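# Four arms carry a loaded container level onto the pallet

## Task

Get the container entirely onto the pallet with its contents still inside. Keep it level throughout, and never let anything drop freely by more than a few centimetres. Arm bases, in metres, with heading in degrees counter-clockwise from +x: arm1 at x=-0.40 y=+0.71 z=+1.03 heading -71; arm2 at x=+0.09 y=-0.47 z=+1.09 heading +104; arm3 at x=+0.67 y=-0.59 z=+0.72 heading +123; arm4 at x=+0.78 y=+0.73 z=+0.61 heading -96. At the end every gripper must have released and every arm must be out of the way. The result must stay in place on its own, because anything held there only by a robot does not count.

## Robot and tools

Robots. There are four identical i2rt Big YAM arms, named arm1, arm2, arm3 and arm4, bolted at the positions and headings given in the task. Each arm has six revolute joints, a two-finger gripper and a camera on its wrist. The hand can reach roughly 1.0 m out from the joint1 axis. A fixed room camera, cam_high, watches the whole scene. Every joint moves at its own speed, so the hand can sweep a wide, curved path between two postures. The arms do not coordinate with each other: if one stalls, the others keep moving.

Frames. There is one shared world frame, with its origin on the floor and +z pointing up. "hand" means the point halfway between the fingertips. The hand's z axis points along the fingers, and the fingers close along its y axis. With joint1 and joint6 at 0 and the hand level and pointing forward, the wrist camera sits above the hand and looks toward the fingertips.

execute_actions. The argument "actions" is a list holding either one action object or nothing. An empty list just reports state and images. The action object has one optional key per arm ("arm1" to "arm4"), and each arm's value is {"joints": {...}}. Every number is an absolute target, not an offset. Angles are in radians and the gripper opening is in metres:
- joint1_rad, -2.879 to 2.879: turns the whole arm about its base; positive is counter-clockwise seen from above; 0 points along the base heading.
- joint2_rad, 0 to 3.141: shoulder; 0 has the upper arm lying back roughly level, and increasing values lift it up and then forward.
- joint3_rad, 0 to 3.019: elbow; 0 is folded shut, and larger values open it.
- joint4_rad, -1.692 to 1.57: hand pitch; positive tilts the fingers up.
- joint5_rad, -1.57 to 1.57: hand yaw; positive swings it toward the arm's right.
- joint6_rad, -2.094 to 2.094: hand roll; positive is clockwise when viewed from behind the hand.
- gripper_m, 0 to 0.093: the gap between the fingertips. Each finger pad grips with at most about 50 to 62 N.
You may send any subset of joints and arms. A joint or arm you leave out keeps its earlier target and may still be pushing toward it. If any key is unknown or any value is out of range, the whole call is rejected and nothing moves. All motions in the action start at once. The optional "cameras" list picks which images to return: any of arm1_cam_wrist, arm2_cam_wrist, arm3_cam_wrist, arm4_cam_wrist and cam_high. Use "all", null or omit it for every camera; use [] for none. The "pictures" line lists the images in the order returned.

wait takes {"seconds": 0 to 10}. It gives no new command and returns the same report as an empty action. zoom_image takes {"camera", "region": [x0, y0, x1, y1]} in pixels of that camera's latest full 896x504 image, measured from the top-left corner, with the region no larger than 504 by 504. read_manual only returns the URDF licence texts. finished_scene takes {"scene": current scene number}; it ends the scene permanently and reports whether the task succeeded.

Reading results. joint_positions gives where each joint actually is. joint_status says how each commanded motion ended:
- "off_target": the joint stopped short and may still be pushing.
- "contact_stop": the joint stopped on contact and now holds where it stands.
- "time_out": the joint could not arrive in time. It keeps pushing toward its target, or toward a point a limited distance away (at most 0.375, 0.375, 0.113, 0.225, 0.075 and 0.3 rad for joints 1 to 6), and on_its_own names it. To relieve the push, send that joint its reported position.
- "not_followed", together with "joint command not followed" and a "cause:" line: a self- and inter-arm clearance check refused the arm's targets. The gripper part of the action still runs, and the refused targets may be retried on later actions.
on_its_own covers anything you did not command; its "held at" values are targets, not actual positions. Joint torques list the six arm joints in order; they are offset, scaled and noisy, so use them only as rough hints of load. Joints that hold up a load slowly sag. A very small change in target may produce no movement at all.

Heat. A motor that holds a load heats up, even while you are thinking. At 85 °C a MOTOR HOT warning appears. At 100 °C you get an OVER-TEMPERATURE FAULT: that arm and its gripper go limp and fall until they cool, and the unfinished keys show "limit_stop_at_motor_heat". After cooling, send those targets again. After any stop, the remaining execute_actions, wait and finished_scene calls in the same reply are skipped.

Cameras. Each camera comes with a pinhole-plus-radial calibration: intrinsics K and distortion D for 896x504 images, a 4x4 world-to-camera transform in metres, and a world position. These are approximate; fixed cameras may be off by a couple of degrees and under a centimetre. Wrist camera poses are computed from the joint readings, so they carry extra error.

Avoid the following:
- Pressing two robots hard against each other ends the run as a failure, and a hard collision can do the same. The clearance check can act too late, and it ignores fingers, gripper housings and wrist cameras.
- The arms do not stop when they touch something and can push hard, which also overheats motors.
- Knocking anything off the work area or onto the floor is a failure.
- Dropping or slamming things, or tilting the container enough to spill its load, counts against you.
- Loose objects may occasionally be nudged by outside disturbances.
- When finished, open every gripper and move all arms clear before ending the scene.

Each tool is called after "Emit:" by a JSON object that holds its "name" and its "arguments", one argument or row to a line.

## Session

Emit:
{"name": "execute_actions", "arguments": {
  "actions": []
}}

Scene clock: 0.00 s.
Joint torques (N m, as the arm reports them, + toward a larger angle): no reading
Motor temperatures (°C, as the motors report them): arm1=[26 30 30 27 27 30] | arm2=[27 27 28 26 26 27] | arm3=[28 28 28 26 26 29] | arm4=[27 27 29 29 28 25]
arm1.joint_positions: joint1_rad=+0.650 joint2_rad=+0.461 joint3_rad=+1.448 joint4_rad=-1.215 joint5_rad=+0.000 joint6_rad=-0.270 gripper_m=+0.094
arm1.joint_status: not commanded
arm1.hand: x=-0.2652 y=+0.6216 z=+1.6504 quat_wxyz=(-0.568, -0.126, -0.772, +0.257) (m; scene frame)
arm2.joint_positions: joint1_rad=-0.888 joint2_rad=+0.634 joint3_rad=+1.315 joint4_rad=-1.387 joint5_rad=-0.044 joint6_rad=-0.326 gripper_m=+0.095
arm2.joint_status: not commanded
arm2.hand: x=+0.2298 y=-0.2828 z=+1.5812 quat_wxyz=(-0.397, +0.538, -0.728, -0.149) (m; scene frame)
arm3.joint_positions: joint1_rad=-0.772 joint2_rad=+0.549 joint3_rad=+1.428 joint4_rad=-1.196 joint5_rad=+0.300 joint6_rad=-0.022 gripper_m=+0.095
arm3.joint_status: not commanded
arm3.hand: x=+0.7604 y=-0.3901 z=+1.3210 quat_wxyz=(-0.524, +0.449, -0.673, -0.266) (m; scene frame)
arm4.joint_positions: joint1_rad=-0.650 joint2_rad=+0.648 joint3_rad=+1.401 joint4_rad=-1.226 joint5_rad=-0.129 joint6_rad=+0.506 gripper_m=+0.095
arm4.joint_status: not commanded
arm4.hand: x=+0.6160 y=+0.5221 z=+1.1695 quat_wxyz=(-0.358, -0.839, -0.162, +0.376) (m; scene frame)
pictures: arm1_cam_wrist, arm2_cam_wrist, arm3_cam_wrist, arm4_cam_wrist, cam_high
camera_calibration (this result's frames):
arm1_cam_wrist: T_world_to_cam=[[-0.485952, -0.835951, 0.255021, -0.0351077], [-0.737919, 0.236086, -0.632249, 0.703923], [0.468323, -0.495428, -0.731591, 1.76236], [0, 0, 0, 1]] pos_world=[-0.322974, 0.677586, 1.74333]
arm2_cam_wrist: T_world_to_cam=[[0.90417, -0.374093, 0.206231, -0.64104], [-0.327284, -0.91692, -0.228348, 0.181152], [0.27452, 0.138969, -0.951486, 1.6025], [0, 0, 0, 1]] pos_world=[0.198978, -0.296405, 1.69833]
arm3_cam_wrist: T_world_to_cam=[[0.879563, -0.465946, 0.0962437, -0.975075], [-0.334123, -0.748924, -0.572255, 0.721287], [0.338719, 0.471177, -0.814409, 1.12742], [0, 0, 0, 1]] pos_world=[0.71676, -0.445357, 1.42478]
arm4_cam_wrist: T_world_to_cam=[[-0.539362, 0.703122, -0.463365, 0.502875], [0.840778, 0.41915, -0.342645, -0.330231], [-0.0467015, -0.574397, -0.817243, 1.405], [0, 0, 0, 1]] pos_world=[0.614498, 0.59186, 1.26809]
Images, in order (width x height): arm1_cam_wrist 896x504, arm2_cam_wrist 896x504, arm3_cam_wrist 896x504, arm4_cam_wrist 896x504, cam_high 896x504.

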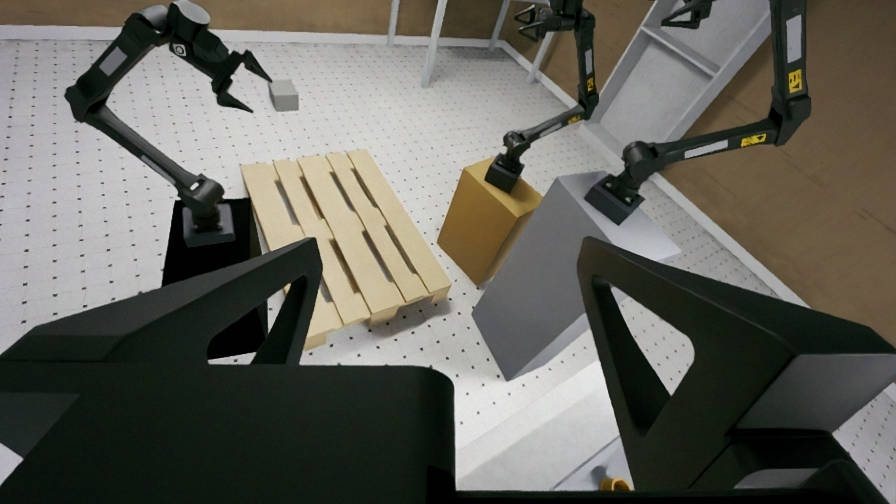

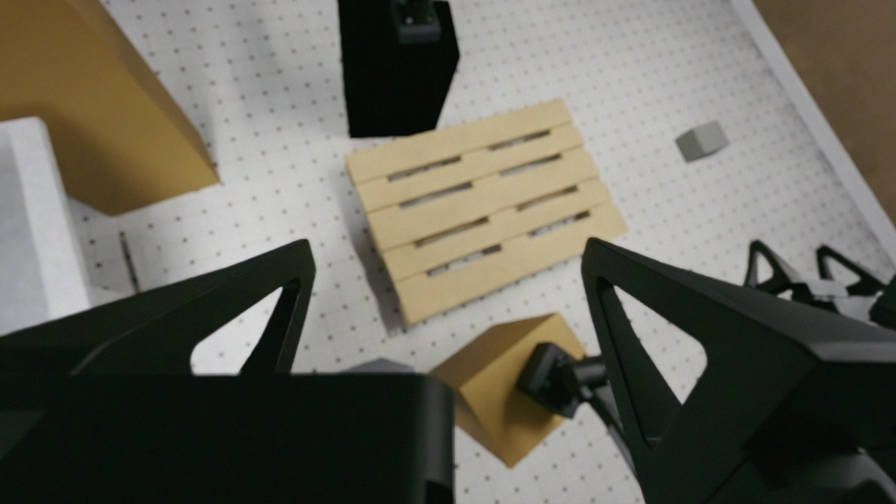

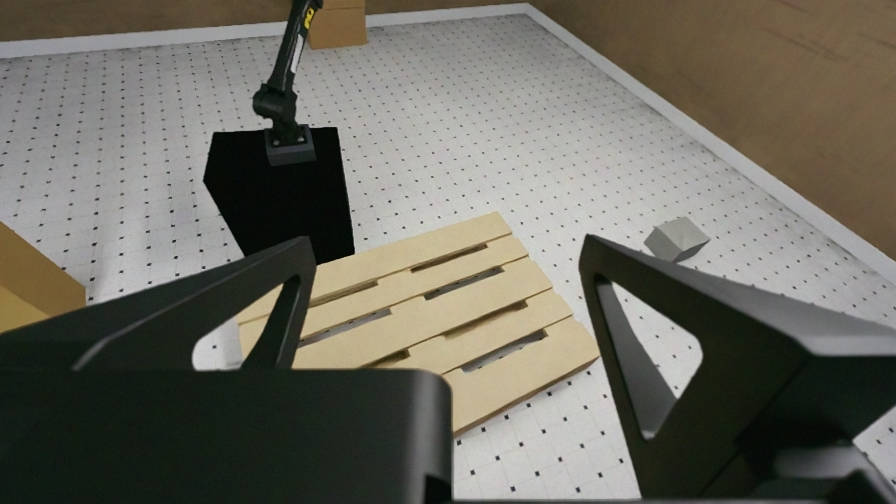

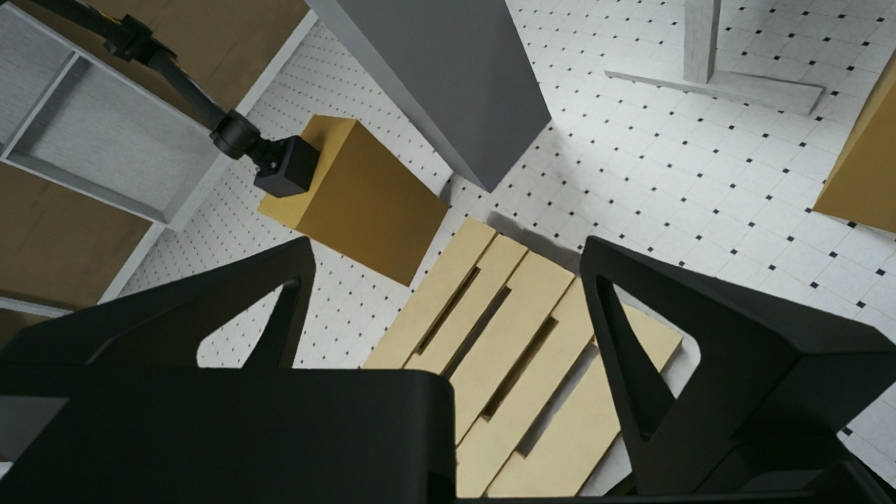

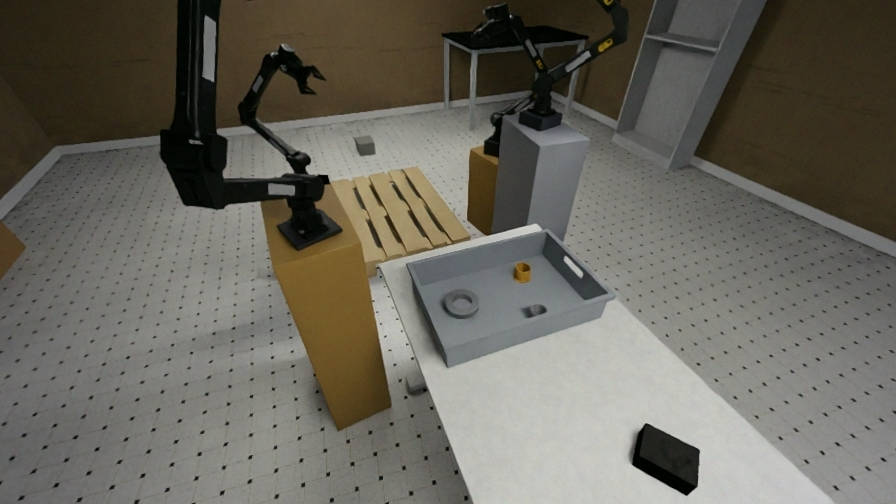

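Emit:
{"name": "zoom_image", "arguments": {
  "camera": "cam_high",
  "region": [320, 150, 680, 400]
}}

Region (320, 150, 680, 400) of cam_high's 896x504 image, scaled by 1.400, with more detail than that image has; it fills the top 350 rows of this view, and the rest is white.

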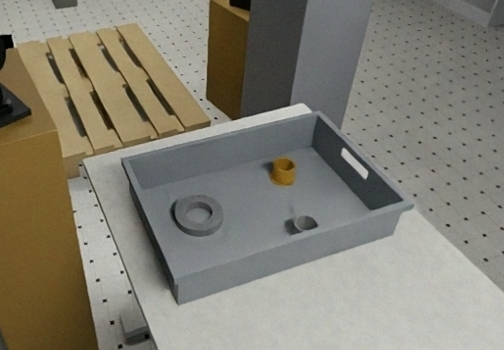

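Emit:
{"name": "execute_actions", "arguments": {
  "actions": [
    {"arm1":{"joints":{"joint1_rad":-1.188,"joint2_rad":1.0,"joint3_rad":1.83,"joint4_rad":-1.06,"joint5_rad":0,"joint6_rad":-0.85,"gripper_m":0.093}},"arm2":{"joints":{"joint1_rad":0.716,"joint2_rad":1.2,"joint3_rad":2.225,"joint4_rad":-1.146,"joint5_rad":0,"joint6_rad":0.99,"gripper_m":0.093}}}
  ],
  "cameras": []
}}

Emit:
{"name": "execute_actions", "arguments": {
  "actions": [
    {"arm1":{"joints":{"joint2_rad":2.323}},"arm2":{"joints":{"joint2_rad":2.61}}}
  ],
  "cameras": ["arm1_cam_wrist","arm2_cam_wrist"]
}}

Scene clock: 2.57 s.
Joint torques (N m, as the arm reports them, + toward a larger angle): arm1=[-0.36 -3.18  9.02  1.6  -0.09 -0.15] | arm2=[ 0.41 -2.43  7.11  3.01  0.04  0.18] | arm3=[-0.03  5.45  9.14  1.68  0.14 -0.08] | arm4=[-0.7   1.62  8.58  2.66 -0.05 -0.04]
Motor temperatures (°C, as the motors report them): arm1=[26 30 30 27 27 30] | arm2=[27 27 28 26 26 27] | arm3=[28 28 29 26 26 29] | arm4=[27 27 30 29 28 25]
arm1.joint_positions: joint1_rad=-1.183 joint2_rad=+0.995 joint3_rad=+1.804 joint4_rad=-1.068 joint5_rad=+0.000 joint6_rad=-0.834 gripper_m=+0.093
arm1.joint_status: all done
arm1.hand: x=-0.6827 y=+0.4653 z=+1.7223 quat_wxyz=(+0.033, -0.567, -0.557, +0.606) (m; scene frame)
arm2.joint_positions: joint1_rad=+0.711 joint2_rad=+1.193 joint3_rad=+2.205 joint4_rad=-1.160 joint5_rad=-0.001 joint6_rad=+0.975 gripper_m=+0.093
arm2.joint_status: all done
arm2.hand: x=-0.2274 y=-0.2596 z=+1.8873 quat_wxyz=(+0.115, +0.531, -0.535, -0.646) (m; scene frame)
arm3.joint_positions: joint1_rad=-0.772 joint2_rad=+0.549 joint3_rad=+1.428 joint4_rad=-1.196 joint5_rad=+0.300 joint6_rad=-0.022 gripper_m=+0.095
arm3.joint_status: not commanded
arm3.hand: x=+0.7604 y=-0.3901 z=+1.3210 quat_wxyz=(-0.524, +0.449, -0.673, -0.266) (m; scene frame)
arm4.joint_positions: joint1_rad=-0.650 joint2_rad=+0.648 joint3_rad=+1.401 joint4_rad=-1.226 joint5_rad=-0.129 joint6_rad=+0.506 gripper_m=+0.095
arm4.joint_status: not commanded
arm4.hand: x=+0.6160 y=+0.5221 z=+1.1695 quat_wxyz=(-0.358, -0.839, -0.162, +0.376) (m; scene frame)
pictures: none
No camera images: the call's "cameras" was empty. Leave "cameras" out to get every camera's image.

Scene clock: 4.53 s.
Joint torques (N m, as the arm reports them, + toward a larger angle): arm1=[ -0.47 -21.8    8.19  -0.15  -0.14  -0.22] | arm2=[  0.21 -21.65  10.08   0.43   0.11   0.25] | arm3=[ 0.36  5.47  9.24  1.68  0.15 -0.06] | arm4=[-0.11  2.07  8.59  2.57 -0.01 -0.08]
Motor temperatures (°C, as the motors report them): arm1=[26 30 31 27 27 30] | arm2=[27 28 29 26 26 27] | arm3=[28 28 29 26 26 29] | arm4=[27 27 30 29 28 25]
arm1.joint_positions: joint1_rad=-1.183 joint2_rad=+2.328 joint3_rad=+1.810 joint4_rad=-1.061 joint5_rad=+0.000 joint6_rad=-0.835 gripper_m=+0.093
arm1.joint_status: all done
arm1.hand: x=-0.8924 y=+0.2783 z=+0.9462 quat_wxyz=(-0.001, -0.712, -0.702, -0.008) (m; scene frame)
arm2.joint_positions: joint1_rad=+0.711 joint2_rad=+2.625 joint3_rad=+2.189 joint4_rad=-1.143 joint5_rad=-0.001 joint6_rad=+0.977 gripper_m=+0.093
arm2.joint_status: all done
arm2.hand: x=-0.5058 y=-0.0527 z=+0.9466 quat_wxyz=(-0.004, +0.701, -0.713, -0.001) (m; scene frame)
arm3.joint_positions: joint1_rad=-0.772 joint2_rad=+0.549 joint3_rad=+1.428 joint4_rad=-1.196 joint5_rad=+0.300 joint6_rad=-0.022 gripper_m=+0.095
arm3.joint_status: not commanded
arm3.hand: x=+0.7604 y=-0.3901 z=+1.3210 quat_wxyz=(-0.524, +0.449, -0.673, -0.266) (m; scene frame)
arm4.joint_positions: joint1_rad=-0.650 joint2_rad=+0.648 joint3_rad=+1.401 joint4_rad=-1.226 joint5_rad=-0.129 joint6_rad=+0.506 gripper_m=+0.095
arm4.joint_status: not commanded
arm4.hand: x=+0.6160 y=+0.5221 z=+1.1695 quat_wxyz=(-0.358, -0.839, -0.162, +0.376) (m; scene frame)
pictures: arm1_cam_wrist, arm2_cam_wrist
camera_calibration (this result's frames):
arm1_cam_wrist: T_world_to_cam=[[-0.999845, 0.0129555, -0.0119416, -0.889624], [0.00334653, 0.805046, 0.593203, -0.779413], [0.0172988, 0.593071, -0.804965, 0.73482], [0, 0, 0, 1]] pos_world=[-0.899589, 0.203189, 1.04323]
arm2_cam_wrist: T_world_to_cam=[[0.999822, -0.0188803, 0.0000899871, 0.503305], [-0.0154979, -0.817963, 0.575061, -0.591149], [-0.0107837, -0.57496, -0.81811, 0.860446], [0, 0, 0, 1]] pos_world=[-0.503098, 0.0206859, 1.04384]
Images, in order (width x height): arm1_cam_wrist 896x504, arm2_cam_wrist 896x504.

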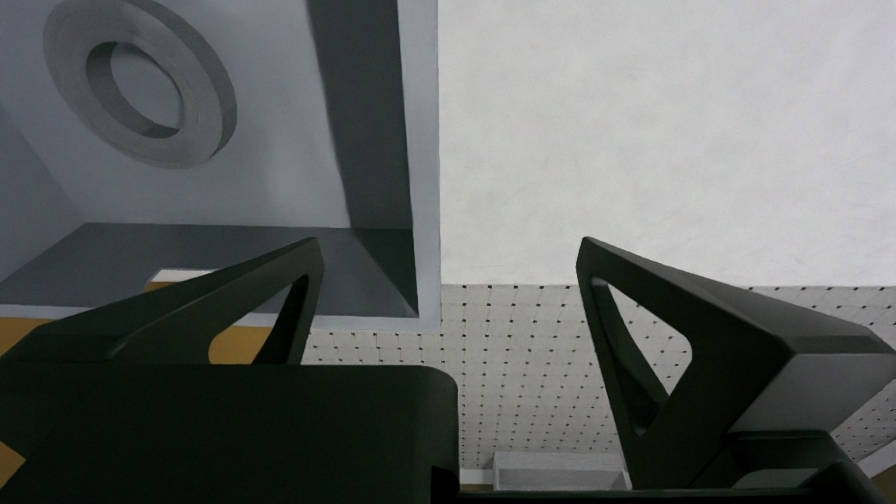

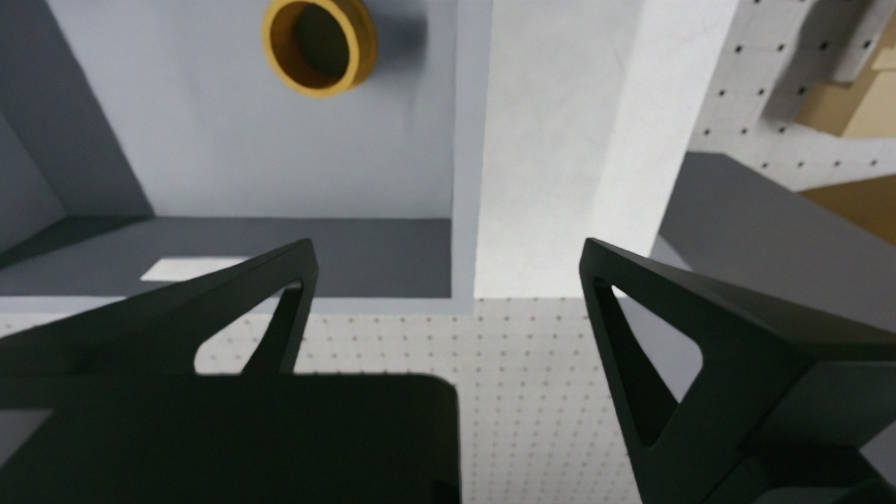

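Emit:
{"name": "execute_actions", "arguments": {
  "actions": [
    {"arm1":{"joints":{"joint1_rad":-1.172,"joint2_rad":2.54,"joint3_rad":1.78,"joint4_rad":-0.8}},"arm2":{"joints":{"joint2_rad":2.85,"joint3_rad":2.27,"joint4_rad":-0.95}}}
  ],
  "cameras": ["arm1_cam_wrist","arm2_cam_wrist"]
}}

Scene clock: 6.20 s.
Joint torques (N m, as the arm reports them, + toward a larger angle): arm1=[  0.49 -21.52   5.98   0.17  -0.01  -0.21] | arm2=[  0.21 -21.84   8.35   1.01   0.11   0.24] | arm3=[ 0.88  5.23  9.16  1.75  0.13 -0.09] | arm4=[-0.48  1.76  8.68  2.52 -0.02 -0.03]
Motor temperatures (°C, as the motors report them): arm1=[26 31 31 27 27 30] | arm2=[27 28 29 26 26 27] | arm3=[28 28 29 26 26 29] | arm4=[27 27 31 29 28 25]
arm1.joint_positions: joint1_rad=-1.180 joint2_rad=+2.541 joint3_rad=+1.770 joint4_rad=-0.809 joint5_rad=-0.002 joint6_rad=-0.835 gripper_m=+0.093
arm1.joint_status: all done
arm1.hand: x=-0.8771 y=+0.2882 z=+0.7986 quat_wxyz=(-0.003, -0.711, -0.703, -0.008) (m; scene frame)
arm2.joint_positions: joint1_rad=+0.711 joint2_rad=+2.867 joint3_rad=+2.248 joint4_rad=-0.961 joint5_rad=-0.001 joint6_rad=+0.977 gripper_m=+0.093
arm2.joint_status: all done
arm2.hand: x=-0.4937 y=-0.0594 z=+0.7952 quat_wxyz=(-0.004, +0.701, -0.713, -0.001) (m; scene frame)
arm3.joint_positions: joint1_rad=-0.772 joint2_rad=+0.549 joint3_rad=+1.428 joint4_rad=-1.196 joint5_rad=+0.300 joint6_rad=-0.022 gripper_m=+0.095
arm3.joint_status: not commanded
arm3.hand: x=+0.7604 y=-0.3901 z=+1.3210 quat_wxyz=(-0.524, +0.449, -0.673, -0.266) (m; scene frame)
arm4.joint_positions: joint1_rad=-0.650 joint2_rad=+0.648 joint3_rad=+1.401 joint4_rad=-1.226 joint5_rad=-0.129 joint6_rad=+0.506 gripper_m=+0.095
arm4.joint_status: not commanded
arm4.hand: x=+0.6160 y=+0.5221 z=+1.1695 quat_wxyz=(-0.358, -0.839, -0.162, +0.376) (m; scene frame)
pictures: arm1_cam_wrist, arm2_cam_wrist
camera_calibration (this result's frames):
arm1_cam_wrist: T_world_to_cam=[[-0.999852, 0.00954444, -0.0143387, -0.873286], [-0.000805199, 0.805635, 0.592412, -0.703094], [0.017206, 0.592336, -0.805507, 0.610445], [0, 0, 0, 1]] pos_world=[-0.884226, 0.213183, 0.895718]
arm2_cam_wrist: T_world_to_cam=[[0.999821, -0.0188878, 0.000722577, 0.490522], [-0.0158633, -0.817711, 0.57541, -0.509816], [-0.0102773, -0.575319, -0.817865, 0.732899], [0, 0, 0, 1]] pos_world=[-0.49099, 0.0140333, 0.892411]
Images, in order (width x height): arm1_cam_wrist 896x504, arm2_cam_wrist 896x504.

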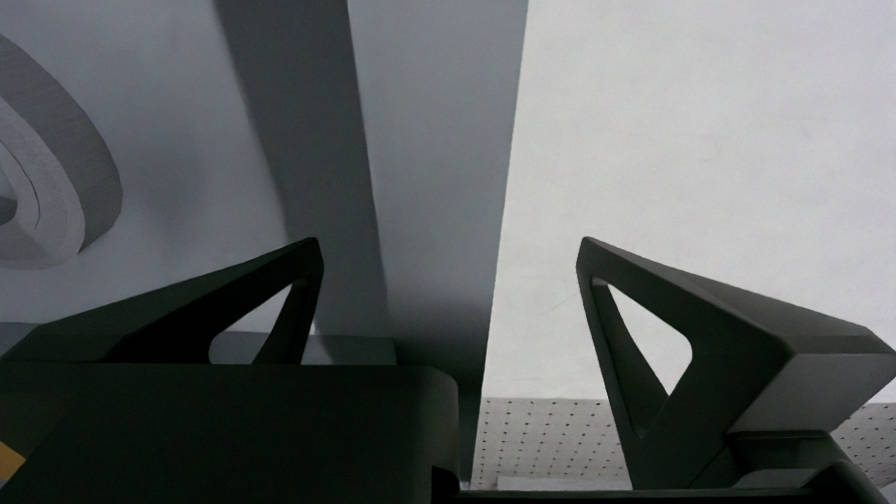

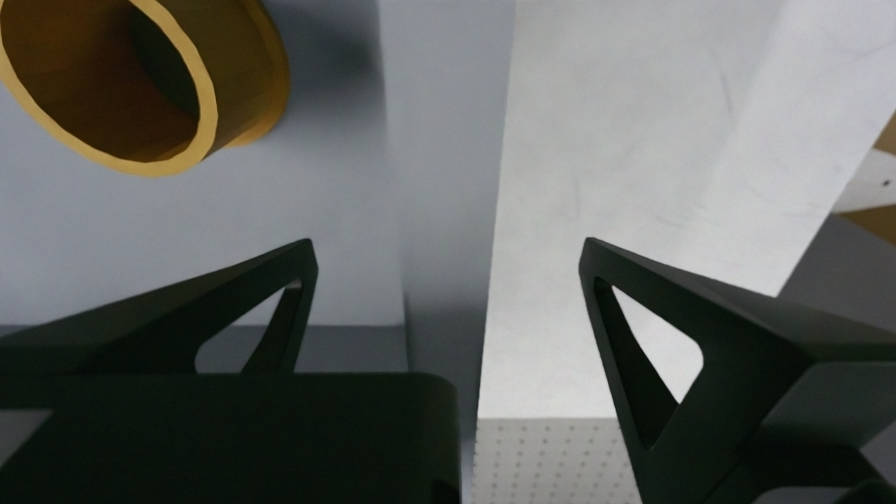

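Well placed. Close.

Emit:
{"name": "execute_actions", "arguments": {
  "actions": [
    {"arm1":{"joints":{"gripper_m":0.0}},"arm2":{"joints":{"gripper_m":0.0}}}
  ],
  "cameras": []
}}

Scene clock: 7.00 s.
Joint torques (N m, as the arm reports them, + toward a larger angle): arm1=[  0.61 -21.56   5.97   0.2    0.31  -0.25] | arm2=[  0.22 -21.94   8.34   0.69   0.45   0.16] | arm3=[ 0.03  5.73  9.3   1.73  0.17 -0.11] | arm4=[-0.69  1.95  8.69  2.59 -0.04 -0.02]
Motor temperatures (°C, as the motors report them): arm1=[26 31 31 27 27 30] | arm2=[27 28 29 26 26 27] | arm3=[28 28 30 26 26 29] | arm4=[27 27 31 29 28 25]
arm1.joint_positions: joint1_rad=-1.180 joint2_rad=+2.541 joint3_rad=+1.770 joint4_rad=-0.811 joint5_rad=-0.009 joint6_rad=-0.830 gripper_m=+0.012
arm1.joint_status: gripper_m off_target (ended at +0.012, target +0.000)
arm1.hand: x=-0.8762 y=+0.2878 z=+0.7986 quat_wxyz=(-0.006, -0.713, -0.701, -0.009) (m; scene frame)
arm2.joint_positions: joint1_rad=+0.710 joint2_rad=+2.867 joint3_rad=+2.248 joint4_rad=-0.952 joint5_rad=-0.010 joint6_rad=+0.985 gripper_m=+0.014
arm2.joint_status: gripper_m off_target (ended at +0.014, target +0.000)
arm2.hand: x=-0.4960 y=-0.0591 z=+0.7952 quat_wxyz=(+0.001, +0.698, -0.716, -0.004) (m; scene frame)
arm3.joint_positions: joint1_rad=-0.772 joint2_rad=+0.549 joint3_rad=+1.428 joint4_rad=-1.196 joint5_rad=+0.300 joint6_rad=-0.022 gripper_m=+0.095
arm3.joint_status: not commanded
arm3.hand: x=+0.7604 y=-0.3901 z=+1.3210 quat_wxyz=(-0.524, +0.449, -0.673, -0.266) (m; scene frame)
arm4.joint_positions: joint1_rad=-0.650 joint2_rad=+0.648 joint3_rad=+1.401 joint4_rad=-1.226 joint5_rad=-0.129 joint6_rad=+0.506 gripper_m=+0.095
arm4.joint_status: not commanded
arm4.hand: x=+0.6160 y=+0.5221 z=+1.1695 quat_wxyz=(-0.358, -0.839, -0.162, +0.376) (m; scene frame)
pictures: none
No camera images: the call's "cameras" was empty. Leave "cameras" out to get every camera's image.

Emit:
{"name": "execute_actions", "arguments": {
  "actions": [
    {"arm1":{"joints":{"joint1_rad":-1.18,"joint2_rad":2.375,"joint3_rad":1.78,"joint4_rad":-0.85,"joint6_rad":-0.83}},"arm2":{"joints":{"joint2_rad":2.675,"joint3_rad":2.225,"joint4_rad":-0.975,"joint6_rad":0.985}}}
  ],
  "cameras": []
}}

Scene clock: 8.30 s.
Joint torques (N m, as the arm reports them, + toward a larger angle): arm1=[  0.14 -29.76   7.46  -0.82   0.67  -0.14] | arm2=[  0.12 -29.01   9.13  -0.36   1.     0.04] | arm3=[ 0.21  5.28  9.19  1.8   0.16 -0.09] | arm4=[-0.39  1.79  8.64  2.61 -0.03 -0.07]
Motor temperatures (°C, as the motors report them): arm1=[26 32 31 27 27 30] | arm2=[27 29 29 26 26 27] | arm3=[28 28 30 26 26 29] | arm4=[27 27 31 29 28 25]
arm1.joint_positions: joint1_rad=-1.178 joint2_rad=+2.495 joint3_rad=+1.754 joint4_rad=-0.831 joint5_rad=-0.016 joint6_rad=-0.822 gripper_m=+0.012
arm1.joint_status: all done
arm1.hand: x=-0.8762 y=+0.2843 z=+0.8225 quat_wxyz=(-0.009, -0.715, -0.699, -0.005) (m; scene frame)
arm2.joint_positions: joint1_rad=+0.712 joint2_rad=+2.804 joint3_rad=+2.192 joint4_rad=-0.953 joint5_rad=-0.023 joint6_rad=+0.991 gripper_m=+0.014
arm2.joint_status: all done
arm2.hand: x=-0.4981 y=-0.0622 z=+0.8216 quat_wxyz=(+0.008, +0.696, -0.718, -0.007) (m; scene frame)
arm3.joint_positions: joint1_rad=-0.772 joint2_rad=+0.549 joint3_rad=+1.428 joint4_rad=-1.196 joint5_rad=+0.300 joint6_rad=-0.022 gripper_m=+0.095
arm3.joint_status: not commanded
arm3.hand: x=+0.7604 y=-0.3901 z=+1.3210 quat_wxyz=(-0.524, +0.449, -0.673, -0.266) (m; scene frame)
arm4.joint_positions: joint1_rad=-0.650 joint2_rad=+0.648 joint3_rad=+1.401 joint4_rad=-1.226 joint5_rad=-0.129 joint6_rad=+0.506 gripper_m=+0.095
arm4.joint_status: not commanded
arm4.hand: x=+0.6160 y=+0.5221 z=+1.1695 quat_wxyz=(-0.358, -0.839, -0.162, +0.376) (m; scene frame)
pictures: none
No camera images: the call's "cameras" was empty. Leave "cameras" out to get every camera's image.

Emit:
{"name": "execute_actions", "arguments": {
  "actions": [
    {"arm1":{"joints":{"joint1_rad":-1.072,"joint2_rad":2.18,"joint3_rad":1.495,"joint4_rad":-0.76,"joint6_rad":-0.72}},"arm2":{"joints":{"joint1_rad":0.636,"joint2_rad":2.441,"joint3_rad":1.817,"joint4_rad":-0.802,"joint6_rad":0.911}}}
  ],
  "cameras": []
}}

Emit:
{"name": "execute_actions", "arguments": {
  "actions": [
    {"arm1":{"joints":{"joint1_rad":-0.901,"joint2_rad":2.068,"joint3_rad":1.223,"joint4_rad":-0.61,"joint6_rad":-0.55}},"arm2":{"joints":{"joint1_rad":0.496,"joint2_rad":2.31,"joint3_rad":1.47,"joint4_rad":-0.6,"joint6_rad":0.771}}}
  ],
  "cameras": []
}}

Emit:
{"name": "execute_actions", "arguments": {
  "actions": [
    {"arm1":{"joints":{"joint1_rad":-0.678,"joint2_rad":1.995,"joint3_rad":1.037,"joint4_rad":-0.507,"joint6_rad":-0.327}},"arm2":{"joints":{"joint1_rad":0.311,"joint2_rad":2.23,"joint3_rad":1.226,"joint4_rad":-0.449,"joint6_rad":0.586}}}
  ],
  "cameras": ["cam_high"]
}}

Scene clock: 10.03 s.
Joint torques (N m, as the arm reports them, + toward a larger angle): arm1=[  0.94 -25.94   7.22  -0.09   0.53   0.03] | arm2=[  0.36 -25.39   8.68   0.67   1.1    0.13] | arm3=[ 0.52  5.33  9.27  1.84  0.14 -0.11] | arm4=[-0.36  1.72  8.76  2.51 -0.01 -0.06]
Motor temperatures (°C, as the motors report them): arm1=[26 32 31 27 27 30] | arm2=[27 30 30 26 27 27] | arm3=[28 28 30 26 26 29] | arm4=[27 27 31 29 28 25]
arm1.joint_positions: joint1_rad=-1.083 joint2_rad=+2.277 joint3_rad=+1.467 joint4_rad=-0.760 joint5_rad=-0.013 joint6_rad=-0.730 gripper_m=+0.012
arm1.joint_status: all done
arm1.hand: x=-0.7907 y=+0.2870 z=+0.8748 quat_wxyz=(-0.008, -0.714, -0.700, -0.003) (m; scene frame)
arm2.joint_positions: joint1_rad=+0.632 joint2_rad=+2.545 joint3_rad=+1.781 joint4_rad=-0.803 joint5_rad=-0.025 joint6_rad=+0.908 gripper_m=+0.014
arm2.joint_status: all done
arm2.hand: x=-0.4130 y=-0.0593 z=+0.8719 quat_wxyz=(+0.009, +0.697, -0.717, -0.006) (m; scene frame)
arm3.joint_positions: joint1_rad=-0.772 joint2_rad=+0.549 joint3_rad=+1.428 joint4_rad=-1.196 joint5_rad=+0.300 joint6_rad=-0.022 gripper_m=+0.095
arm3.joint_status: not commanded
arm3.hand: x=+0.7604 y=-0.3901 z=+1.3210 quat_wxyz=(-0.524, +0.449, -0.673, -0.266) (m; scene frame)
arm4.joint_positions: joint1_rad=-0.650 joint2_rad=+0.648 joint3_rad=+1.401 joint4_rad=-1.226 joint5_rad=-0.129 joint6_rad=+0.506 gripper_m=+0.095
arm4.joint_status: not commanded
arm4.hand: x=+0.6160 y=+0.5221 z=+1.1695 quat_wxyz=(-0.358, -0.839, -0.162, +0.376) (m; scene frame)
pictures: none
No camera images: the call's "cameras" was empty. Leave "cameras" out to get every camera's image.

Scene clock: 11.33 s.
Joint torques (N m, as the arm reports them, + toward a larger angle): arm1=[  0.41 -23.28   7.39  -0.54   0.54  -0.09] | arm2=[  0.6  -23.07   7.21   0.43   0.97   0.1 ] | arm3=[ 0.77  5.6   9.2   1.76  0.15 -0.08] | arm4=[-0.87  2.23  8.52  2.52 -0.03 -0.07]
Motor temperatures (°C, as the motors report them): arm1=[26 33 32 27 27 30] | arm2=[27 30 30 26 27 27] | arm3=[28 28 30 26 26 29] | arm4=[27 27 32 29 28 25]
arm1.joint_positions: joint1_rad=-0.907 joint2_rad=+2.162 joint3_rad=+1.178 joint4_rad=-0.600 joint5_rad=-0.013 joint6_rad=-0.548 gripper_m=+0.012
arm1.joint_status: all done
arm1.hand: x=-0.6637 y=+0.2960 z=+0.8669 quat_wxyz=(-0.006, -0.716, -0.698, -0.011) (m; scene frame)
arm2.joint_positions: joint1_rad=+0.488 joint2_rad=+2.415 joint3_rad=+1.438 joint4_rad=-0.596 joint5_rad=-0.023 joint6_rad=+0.771 gripper_m=+0.014
arm2.joint_status: all done
arm2.hand: x=-0.2904 y=-0.0555 z=+0.8638 quat_wxyz=(+0.007, +0.695, -0.719, -0.005) (m; scene frame)
arm3.joint_positions: joint1_rad=-0.772 joint2_rad=+0.549 joint3_rad=+1.428 joint4_rad=-1.196 joint5_rad=+0.300 joint6_rad=-0.022 gripper_m=+0.095
arm3.joint_status: not commanded
arm3.hand: x=+0.7604 y=-0.3901 z=+1.3210 quat_wxyz=(-0.524, +0.449, -0.673, -0.266) (m; scene frame)
arm4.joint_positions: joint1_rad=-0.650 joint2_rad=+0.648 joint3_rad=+1.401 joint4_rad=-1.226 joint5_rad=-0.129 joint6_rad=+0.506 gripper_m=+0.095
arm4.joint_status: not commanded
arm4.hand: x=+0.6160 y=+0.5221 z=+1.1695 quat_wxyz=(-0.358, -0.839, -0.162, +0.376) (m; scene frame)
pictures: none
No camera images: the call's "cameras" was empty. Leave "cameras" out to get every camera's image.

Scene clock: 12.60 s.
Joint torques (N m, as the arm reports them, + toward a larger angle): arm1=[  0.48 -19.94   6.66  -0.51   0.52  -0.03] | arm2=[  0.4  -20.06   6.42   0.41   1.18   0.12] | arm3=[ 0.39  5.46  9.31  1.65  0.16 -0.08] | arm4=[-0.85  1.76  8.61  2.63  0.   -0.05]
Motor temperatures (°C, as the motors report them): arm1=[26 33 32 27 27 30] | arm2=[27 31 30 26 27 27] | arm3=[28 28 30 26 26 29] | arm4=[27 27 32 29 28 25]
arm1.joint_positions: joint1_rad=-0.684 joint2_rad=+2.072 joint3_rad=+0.993 joint4_rad=-0.497 joint5_rad=-0.011 joint6_rad=-0.330 gripper_m=+0.012
arm1.joint_status: all done
arm1.hand: x=-0.5455 y=+0.2991 z=+0.8718 quat_wxyz=(-0.005, -0.714, -0.700, -0.009) (m; scene frame)
arm2.joint_positions: joint1_rad=+0.305 joint2_rad=+2.314 joint3_rad=+1.192 joint4_rad=-0.444 joint5_rad=-0.028 joint6_rad=+0.584 gripper_m=+0.014
arm2.joint_status: all done
arm2.hand: x=-0.1731 y=-0.0519 z=+0.8678 quat_wxyz=(+0.009, +0.696, -0.718, -0.011) (m; scene frame)
arm3.joint_positions: joint1_rad=-0.772 joint2_rad=+0.549 joint3_rad=+1.428 joint4_rad=-1.196 joint5_rad=+0.300 joint6_rad=-0.022 gripper_m=+0.095
arm3.joint_status: not commanded
arm3.hand: x=+0.7604 y=-0.3901 z=+1.3210 quat_wxyz=(-0.524, +0.449, -0.673, -0.266) (m; scene frame)
arm4.joint_positions: joint1_rad=-0.650 joint2_rad=+0.648 joint3_rad=+1.401 joint4_rad=-1.226 joint5_rad=-0.129 joint6_rad=+0.506 gripper_m=+0.095
arm4.joint_status: not commanded
arm4.hand: x=+0.6160 y=+0.5221 z=+1.1695 quat_wxyz=(-0.358, -0.839, -0.162, +0.376) (m; scene frame)
pictures: cam_high
Images, in order (width x height): cam_high 896x504.

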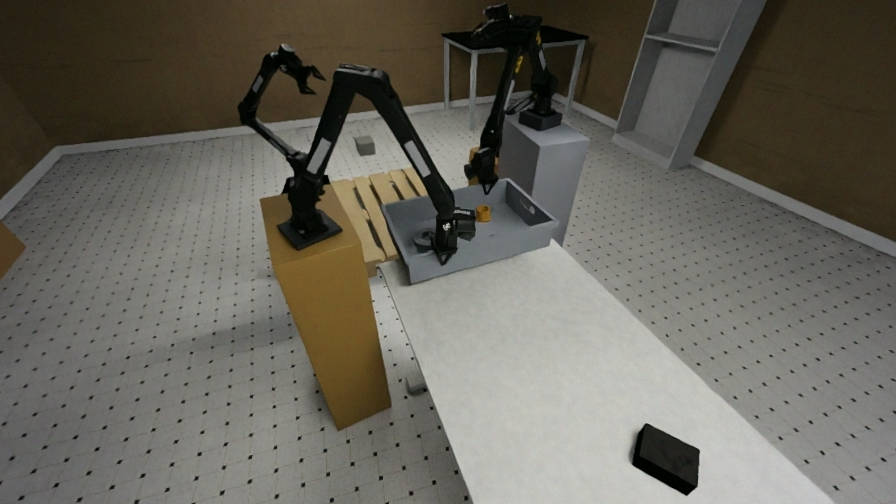

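Emit:
{"name": "execute_actions", "arguments": {
  "actions": [
    {"arm1":{"joints":{"joint1_rad":-0.412,"joint2_rad":1.961,"joint3_rad":0.945,"joint4_rad":-0.452,"joint6_rad":-0.06}},"arm2":{"joints":{"joint1_rad":0.075,"joint2_rad":2.189,"joint3_rad":1.074,"joint4_rad":-0.348,"joint6_rad":0.35}},"arm3":{"joints":{"joint1_rad":0.1,"joint2_rad":1.47,"joint3_rad":0.945,"joint4_rad":-1.035,"joint5_rad":0,"joint6_rad":-0.785,"gripper_m":0.093}},"arm4":{"joints":{"joint1_rad":-1.012,"joint2_rad":1.4,"joint3_rad":2.0,"joint4_rad":-1.54,"joint5_rad":0,"joint6_rad":0.45,"gripper_m":0.093}}}
  ],
  "cameras": []
}}

Emit:
{"name": "execute_actions", "arguments": {
  "actions": [
    {"arm1":{"joints":{"joint1_rad":-0.128,"joint2_rad":1.97,"joint3_rad":0.96,"joint4_rad":-0.459,"joint6_rad":0.225}},"arm2":{"joints":{"joint1_rad":-0.197,"joint2_rad":2.175,"joint3_rad":1.014,"joint4_rad":-0.308,"joint6_rad":0.078}}}
  ],
  "cameras": []
}}

Emit:
{"name": "execute_actions", "arguments": {
  "actions": [
    {"arm1":{"joints":{"joint1_rad":0.111,"joint2_rad":2.14,"joint3_rad":1.085,"joint4_rad":-0.415,"joint6_rad":0.461}},"arm2":{"joints":{"joint1_rad":-0.451,"joint2_rad":2.327,"joint3_rad":1.115,"joint4_rad":-0.245,"joint6_rad":-0.176}}}
  ],
  "cameras": ["cam_high"]
}}

Scene clock: 15.53 s.
Joint torques (N m, as the arm reports them, + toward a larger angle): arm1=[  0.36 -19.65   5.45  -0.45   0.51   0.12] | arm2=[  0.64 -18.45   5.2    0.49   1.34   0.29] | arm3=[ 0.17 -6.74 10.66  0.44 -0.12 -0.24] | arm4=[ -0.81 -14.68  10.71   1.61   0.17  -0.18]
Motor temperatures (°C, as the motors report them): arm1=[26 33 32 27 27 30] | arm2=[27 31 30 26 27 27] | arm3=[28 28 31 26 26 29] | arm4=[27 27 32 29 28 25]
arm1.joint_positions: joint1_rad=-0.417 joint2_rad=+2.041 joint3_rad=+0.912 joint4_rad=-0.444 joint5_rad=-0.011 joint6_rad=-0.080 gripper_m=+0.012
arm1.joint_status: all done
arm1.hand: x=-0.4283 y=+0.2999 z=+0.8715 quat_wxyz=(-0.005, -0.708, -0.706, -0.008) (m; scene frame)
arm2.joint_positions: joint1_rad=+0.067 joint2_rad=+2.269 joint3_rad=+1.048 joint4_rad=-0.344 joint5_rad=-0.033 joint6_rad=+0.332 gripper_m=+0.015
arm2.joint_status: all done
arm2.hand: x=-0.0536 y=-0.0449 z=+0.8667 quat_wxyz=(+0.009, +0.701, -0.713, -0.015) (m; scene frame)
arm3.joint_positions: joint1_rad=+0.101 joint2_rad=+1.447 joint3_rad=+0.919 joint4_rad=-1.042 joint5_rad=+0.002 joint6_rad=-0.771 gripper_m=+0.093
arm3.joint_status: all done
arm3.hand: x=+0.4347 y=-0.2947 z=+0.7920 quat_wxyz=(+0.005, +0.998, -0.063, -0.002) (m; scene frame)
arm4.joint_positions: joint1_rad=-1.004 joint2_rad=+1.412 joint3_rad=+1.960 joint4_rad=-1.533 joint5_rad=-0.003 joint6_rad=+0.463 gripper_m=+0.093
arm4.joint_status: all done
arm4.hand: x=+0.3371 y=+0.5083 z=+1.1141 quat_wxyz=(-0.125, -0.959, +0.003, +0.256) (m; scene frame)
pictures: none
No camera images: the call's "cameras" was empty. Leave "cameras" out to get every camera's image.

Scene clock: 16.83 s.
Joint torques (N m, as the arm reports them, + toward a larger angle): arm1=[ -0.16 -19.01   6.08  -0.62   0.63   0.08] | arm2=[  0.64 -17.72   4.6    0.85   1.69   0.31] | arm3=[ 0.   -6.87 10.85  0.3  -0.09 -0.24] | arm4=[ -1.57 -13.97  10.74   1.53   0.15  -0.17]
Motor temperatures (°C, as the motors report them): arm1=[26 33 32 27 27 30] | arm2=[27 31 30 26 27 27] | arm3=[28 28 31 26 26 29] | arm4=[27 27 33 29 28 25]
arm1.joint_positions: joint1_rad=-0.125 joint2_rad=+2.041 joint3_rad=+0.919 joint4_rad=-0.445 joint5_rad=-0.013 joint6_rad=+0.210 gripper_m=+0.012
arm1.joint_status: all done
arm1.hand: x=-0.3060 y=+0.3040 z=+0.8736 quat_wxyz=(-0.007, -0.707, -0.707, -0.008) (m; scene frame)
arm2.joint_positions: joint1_rad=-0.204 joint2_rad=+2.250 joint3_rad=+0.992 joint4_rad=-0.313 joint5_rad=-0.042 joint6_rad=+0.058 gripper_m=+0.015
arm2.joint_status: all done
arm2.hand: x=+0.0646 y=-0.0414 z=+0.8675 quat_wxyz=(+0.012, +0.702, -0.711, -0.019) (m; scene frame)
arm3.joint_positions: joint1_rad=+0.101 joint2_rad=+1.447 joint3_rad=+0.919 joint4_rad=-1.042 joint5_rad=+0.002 joint6_rad=-0.771 gripper_m=+0.093
arm3.joint_status: not commanded
arm3.hand: x=+0.4347 y=-0.2947 z=+0.7920 quat_wxyz=(+0.005, +0.998, -0.062, -0.002) (m; scene frame)
arm4.joint_positions: joint1_rad=-1.004 joint2_rad=+1.412 joint3_rad=+1.960 joint4_rad=-1.533 joint5_rad=-0.003 joint6_rad=+0.463 gripper_m=+0.093
arm4.joint_status: not commanded
arm4.hand: x=+0.3371 y=+0.5083 z=+1.1141 quat_wxyz=(-0.125, -0.959, +0.003, +0.256) (m; scene frame)
pictures: none
No camera images: the call's "cameras" was empty. Leave "cameras" out to get every camera's image.

Scene clock: 18.10 s.
Joint torques (N m, as the arm reports them, + toward a larger angle): arm1=[ -0.39 -20.83   4.97  -0.58   0.69   0.11] | arm2=[  0.79 -17.98   4.95   1.6    1.69   0.38] | arm3=[ 1.28 -6.49 10.68  0.37 -0.08 -0.2 ] | arm4=[ -1.82 -13.56  10.67   1.64   0.19  -0.16]
Motor temperatures (°C, as the motors report them): arm1=[26 33 32 27 27 30] | arm2=[27 31 30 26 28 27] | arm3=[28 28 31 26 26 29] | arm4=[27 27 33 29 28 25]
arm1.joint_positions: joint1_rad=+0.118 joint2_rad=+2.214 joint3_rad=+1.055 joint4_rad=-0.402 joint5_rad=-0.013 joint6_rad=+0.443 gripper_m=+0.012
arm1.joint_status: all done
arm1.hand: x=-0.1928 y=+0.3037 z=+0.8241 quat_wxyz=(-0.008, -0.704, -0.710, -0.008) (m; scene frame)
arm2.joint_positions: joint1_rad=-0.461 joint2_rad=+2.395 joint3_rad=+1.081 joint4_rad=-0.267 joint5_rad=-0.043 joint6_rad=-0.204 gripper_m=+0.015
arm2.joint_status: all done
arm2.hand: x=+0.1765 y=-0.0377 z=+0.8166 quat_wxyz=(+0.012, +0.704, -0.710, -0.021) (m; scene frame)
arm3.joint_positions: joint1_rad=+0.101 joint2_rad=+1.447 joint3_rad=+0.919 joint4_rad=-1.042 joint5_rad=+0.002 joint6_rad=-0.771 gripper_m=+0.093
arm3.joint_status: not commanded
arm3.hand: x=+0.4347 y=-0.2947 z=+0.7920 quat_wxyz=(+0.005, +0.998, -0.062, -0.002) (m; scene frame)
arm4.joint_positions: joint1_rad=-1.004 joint2_rad=+1.412 joint3_rad=+1.960 joint4_rad=-1.533 joint5_rad=-0.003 joint6_rad=+0.463 gripper_m=+0.093
arm4.joint_status: not commanded
arm4.hand: x=+0.3371 y=+0.5083 z=+1.1141 quat_wxyz=(-0.125, -0.959, +0.003, +0.256) (m; scene frame)
pictures: cam_high
Images, in order (width x height): cam_high 896x504.

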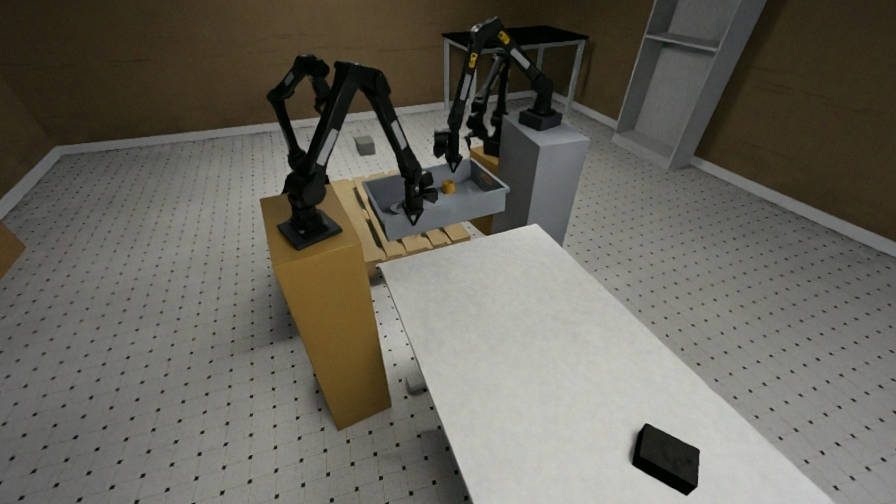

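Emit:
{"name": "execute_actions", "arguments": {
  "actions": [
    {"arm1":{"joints":{"joint1_rad":0.28,"joint2_rad":2.353,"joint3_rad":1.268,"joint4_rad":-0.39,"joint6_rad":0.615}},"arm2":{"joints":{"joint1_rad":-0.638,"joint2_rad":2.522,"joint3_rad":1.3,"joint4_rad":-0.232,"joint6_rad":-0.383}}}
  ],
  "cameras": []
}}

Emit:
{"name": "execute_actions", "arguments": {
  "actions": [
    {"arm1":{"joints":{"joint1_rad":0.40,"joint2_rad":2.541,"joint3_rad":1.514,"joint4_rad":-0.44,"joint6_rad":0.735}},"arm2":{"joints":{"joint1_rad":-0.785,"joint2_rad":2.694,"joint3_rad":1.535,"joint4_rad":-0.28,"joint6_rad":-0.53}}}
  ],
  "cameras": []
}}

Emit:
{"name": "execute_actions", "arguments": {
  "actions": [
    {"arm1":{"joints":{"joint1_rad":0.477,"joint2_rad":2.656,"joint3_rad":1.725,"joint4_rad":-0.524,"joint6_rad":0.812}},"arm2":{"joints":{"joint1_rad":-0.881,"joint2_rad":2.792,"joint3_rad":1.718,"joint4_rad":-0.355,"joint6_rad":-0.626}},"arm4":{"joints":{"joint1_rad":-1.02,"joint2_rad":1.99,"joint3_rad":2.0,"joint6_rad":0.43}}}
  ],
  "cameras": []
}}

Emit:
{"name": "execute_actions", "arguments": {
  "actions": [
    {"arm3":{"joints":{"joint1_rad":0.195,"joint2_rad":2.081,"joint3_rad":1.83,"joint4_rad":-1.3,"joint6_rad":-0.8}}}
  ],
  "cameras": ["arm3_cam_wrist","arm4_cam_wrist","cam_high"]
}}

Scene clock: 20.97 s.
Joint torques (N m, as the arm reports them, + toward a larger angle): arm1=[ -0.8  -23.01   3.64  -0.73   0.67  -0.05] | arm2=[  0.8  -19.29   4.88   1.89   1.61   0.19] | arm3=[ 0.32 -6.8  10.78  0.31 -0.11 -0.25] | arm4=[ -1.36 -13.38  10.56   1.65   0.18  -0.14]
Motor temperatures (°C, as the motors report them): arm1=[26 34 32 27 28 30] | arm2=[27 31 30 26 28 27] | arm3=[28 28 32 26 26 29] | arm4=[27 27 34 29 28 25]
arm1.joint_positions: joint1_rad=+0.289 joint2_rad=+2.433 joint3_rad=+1.253 joint4_rad=-0.374 joint5_rad=-0.013 joint6_rad=+0.614 gripper_m=+0.012
arm1.joint_status: all done
arm1.hand: x=-0.0997 y=+0.3080 z=+0.7540 quat_wxyz=(-0.011, -0.704, -0.710, -0.009) (m; scene frame)
arm2.joint_positions: joint1_rad=-0.646 joint2_rad=+2.592 joint3_rad=+1.267 joint4_rad=-0.262 joint5_rad=-0.041 joint6_rad=-0.391 gripper_m=+0.015
arm2.joint_status: all done
arm2.hand: x=+0.2659 y=-0.0343 z=+0.7479 quat_wxyz=(+0.011, +0.705, -0.709, -0.021) (m; scene frame)
arm3.joint_positions: joint1_rad=+0.101 joint2_rad=+1.447 joint3_rad=+0.919 joint4_rad=-1.042 joint5_rad=+0.002 joint6_rad=-0.771 gripper_m=+0.093
arm3.joint_status: not commanded
arm3.hand: x=+0.4347 y=-0.2947 z=+0.7920 quat_wxyz=(+0.005, +0.998, -0.062, -0.002) (m; scene frame)
arm4.joint_positions: joint1_rad=-1.004 joint2_rad=+1.412 joint3_rad=+1.960 joint4_rad=-1.533 joint5_rad=-0.003 joint6_rad=+0.463 gripper_m=+0.093
arm4.joint_status: not commanded
arm4.hand: x=+0.3371 y=+0.5083 z=+1.1141 quat_wxyz=(-0.125, -0.959, +0.003, +0.256) (m; scene frame)
pictures: none
No camera images: the call's "cameras" was empty. Leave "cameras" out to get every camera's image.

Scene clock: 22.17 s.
Joint torques (N m, as the arm reports them, + toward a larger angle): arm1=[ -0.66 -24.98   4.51  -0.78   0.74  -0.09] | arm2=[  0.39 -20.48   6.24   1.88   1.57   0.1 ] | arm3=[ 0.91 -6.13 10.67  0.46 -0.1  -0.21] | arm4=[ -1.19 -13.53  10.62   1.57   0.19  -0.14]
Motor temperatures (°C, as the motors report them): arm1=[26 34 32 27 28 30] | arm2=[27 31 30 26 28 27] | arm3=[28 28 32 26 26 29] | arm4=[27 27 34 29 28 25]
arm1.joint_positions: joint1_rad=+0.410 joint2_rad=+2.623 joint3_rad=+1.492 joint4_rad=-0.421 joint5_rad=-0.014 joint6_rad=+0.738 gripper_m=+0.012
arm1.joint_status: all done
arm1.hand: x=-0.0189 y=+0.3110 z=+0.6963 quat_wxyz=(-0.011, -0.705, -0.709, -0.010) (m; scene frame)
arm2.joint_positions: joint1_rad=-0.787 joint2_rad=+2.767 joint3_rad=+1.487 joint4_rad=-0.311 joint5_rad=-0.041 joint6_rad=-0.530 gripper_m=+0.015
arm2.joint_status: all done
arm2.hand: x=+0.3430 y=-0.0325 z=+0.6882 quat_wxyz=(+0.011, +0.704, -0.710, -0.023) (m; scene frame)
arm3.joint_positions: joint1_rad=+0.101 joint2_rad=+1.447 joint3_rad=+0.919 joint4_rad=-1.042 joint5_rad=+0.002 joint6_rad=-0.771 gripper_m=+0.093
arm3.joint_status: not commanded
arm3.hand: x=+0.4347 y=-0.2947 z=+0.7920 quat_wxyz=(+0.005, +0.998, -0.062, -0.002) (m; scene frame)
arm4.joint_positions: joint1_rad=-1.004 joint2_rad=+1.412 joint3_rad=+1.960 joint4_rad=-1.533 joint5_rad=-0.003 joint6_rad=+0.463 gripper_m=+0.093
arm4.joint_status: not commanded
arm4.hand: x=+0.3371 y=+0.5083 z=+1.1141 quat_wxyz=(-0.125, -0.959, +0.003, +0.256) (m; scene frame)
pictures: none
No camera images: the call's "cameras" was empty. Leave "cameras" out to get every camera's image.

Scene clock: 23.70 s.
Joint torques (N m, as the arm reports them, + toward a larger angle): arm1=[ -0.52 -25.88   6.62  -1.11   0.76  -0.1 ] | arm2=[ -0.08 -21.33   7.43   2.01   1.47   0.05] | arm3=[ 0.24 -6.61 10.75  0.43 -0.14 -0.21] | arm4=[ -2.05 -25.53  10.3    0.69   0.16  -0.14]
Motor temperatures (°C, as the motors report them): arm1=[26 34 32 27 28 30] | arm2=[27 32 30 26 28 27] | arm3=[28 28 32 26 26 29] | arm4=[27 27 34 29 28 25]
arm1.joint_positions: joint1_rad=+0.486 joint2_rad=+2.737 joint3_rad=+1.685 joint4_rad=-0.497 joint5_rad=-0.015 joint6_rad=+0.815 gripper_m=+0.012
arm1.joint_status: all done
arm1.hand: x=+0.0401 y=+0.3139 z=+0.6685 quat_wxyz=(-0.012, -0.705, -0.709, -0.011) (m; scene frame)
arm2.joint_positions: joint1_rad=-0.876 joint2_rad=+2.864 joint3_rad=+1.660 joint4_rad=-0.388 joint5_rad=-0.038 joint6_rad=-0.621 gripper_m=+0.015
arm2.joint_status: all done
arm2.hand: x=+0.4003 y=-0.0301 z=+0.6606 quat_wxyz=(+0.010, +0.704, -0.710, -0.023) (m; scene frame)
arm3.joint_positions: joint1_rad=+0.101 joint2_rad=+1.447 joint3_rad=+0.919 joint4_rad=-1.042 joint5_rad=+0.002 joint6_rad=-0.771 gripper_m=+0.093
arm3.joint_status: not commanded
arm3.hand: x=+0.4347 y=-0.2947 z=+0.7920 quat_wxyz=(+0.005, +0.998, -0.062, -0.002) (m; scene frame)
arm4.joint_positions: joint1_rad=-1.006 joint2_rad=+2.002 joint3_rad=+1.968 joint4_rad=-1.535 joint5_rad=-0.003 joint6_rad=+0.442 gripper_m=+0.093
arm4.joint_status: all done
arm4.hand: x=+0.2184 y=+0.4544 z=+0.7909 quat_wxyz=(+0.003, -1.000, -0.004, -0.002) (m; scene frame)
pictures: none
No camera images: the call's "cameras" was empty. Leave "cameras" out to get every camera's image.

Scene clock: 25.37 s.
Joint torques (N m, as the arm reports them, + toward a larger angle): arm1=[ -0.52 -25.88   6.62  -1.1    0.76  -0.09] | arm2=[ -0.01 -21.29   7.41   2.02   1.47   0.04] | arm3=[  0.13 -17.71  11.57  -0.47  -0.08  -0.23] | arm4=[ -1.97 -25.25  10.42   0.79   0.21  -0.12]
Motor temperatures (°C, as the motors report them): arm1=[26 35 32 27 28 30] | arm2=[27 32 30 26 28 27] | arm3=[28 28 32 26 26 29] | arm4=[27 28 34 29 28 25]
arm1.joint_positions: joint1_rad=+0.486 joint2_rad=+2.737 joint3_rad=+1.685 joint4_rad=-0.497 joint5_rad=-0.015 joint6_rad=+0.815 gripper_m=+0.012
arm1.joint_status: not commanded
arm1.hand: x=+0.0401 y=+0.3139 z=+0.6685 quat_wxyz=(-0.012, -0.705, -0.709, -0.011) (m; scene frame)
arm2.joint_positions: joint1_rad=-0.876 joint2_rad=+2.864 joint3_rad=+1.660 joint4_rad=-0.388 joint5_rad=-0.038 joint6_rad=-0.621 gripper_m=+0.015
arm2.joint_status: not commanded
arm2.hand: x=+0.4003 y=-0.0301 z=+0.6606 quat_wxyz=(+0.010, +0.704, -0.710, -0.023) (m; scene frame)
arm3.joint_positions: joint1_rad=+0.199 joint2_rad=+2.071 joint3_rad=+1.804 joint4_rad=-1.282 joint5_rad=+0.002 joint6_rad=-0.787 gripper_m=+0.093
arm3.joint_status: all done
arm3.hand: x=+0.2231 y=-0.1297 z=+0.7983 quat_wxyz=(-0.002, +1.000, -0.006, -0.009) (m; scene frame)
arm4.joint_positions: joint1_rad=-1.006 joint2_rad=+2.002 joint3_rad=+1.968 joint4_rad=-1.535 joint5_rad=-0.003 joint6_rad=+0.442 gripper_m=+0.093
arm4.joint_status: not commanded
arm4.hand: x=+0.2184 y=+0.4544 z=+0.7909 quat_wxyz=(+0.003, -1.000, -0.004, -0.002) (m; scene frame)
pictures: arm3_cam_wrist, arm4_cam_wrist, cam_high
camera_calibration (this result's frames):
arm3_cam_wrist: T_world_to_cam=[[0.0308483, 0.999477, 0.00965056, 0.117772], [0.81115, -0.0306749, 0.584033, -0.647751], [0.584023, -0.0101884, -0.811673, 0.641747], [0, 0, 0, 1]] pos_world=[0.146995, -0.131042, 0.89806]
arm4_cam_wrist: T_world_to_cam=[[-0.0196041, 0.99955, 0.0227018, -0.472025], [0.813402, 0.00274171, 0.581696, -0.633229], [0.581372, 0.0298693, -0.813089, 0.623075], [0, 0, 0, 1]] pos_world=[0.143577, 0.454938, 0.885678]
Images, in order (width x height): arm3_cam_wrist 896x504, arm4_cam_wrist 896x504, cam_high 896x504.

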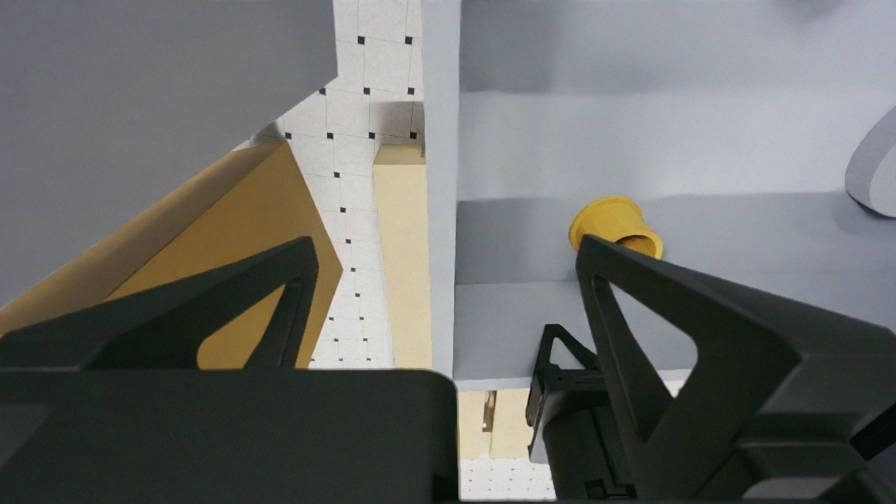

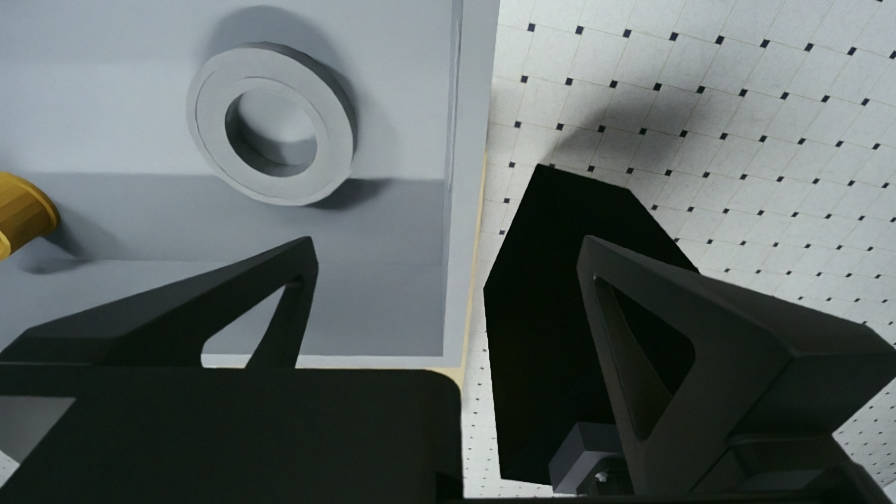

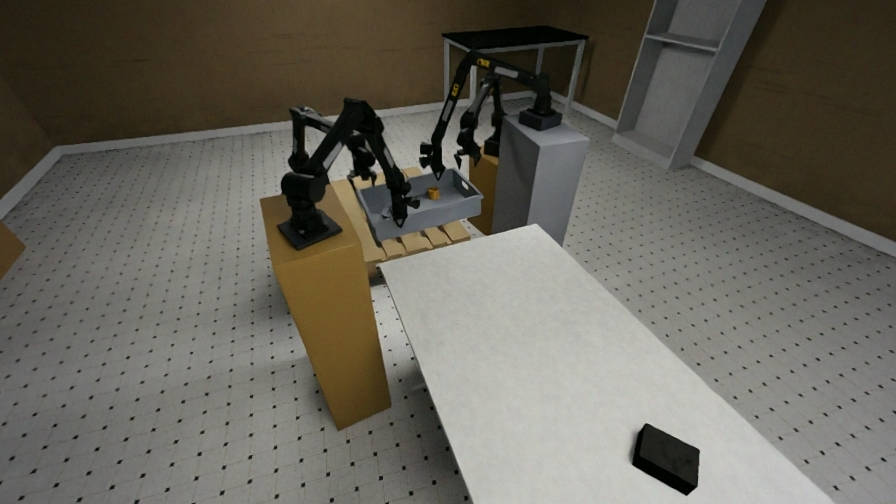

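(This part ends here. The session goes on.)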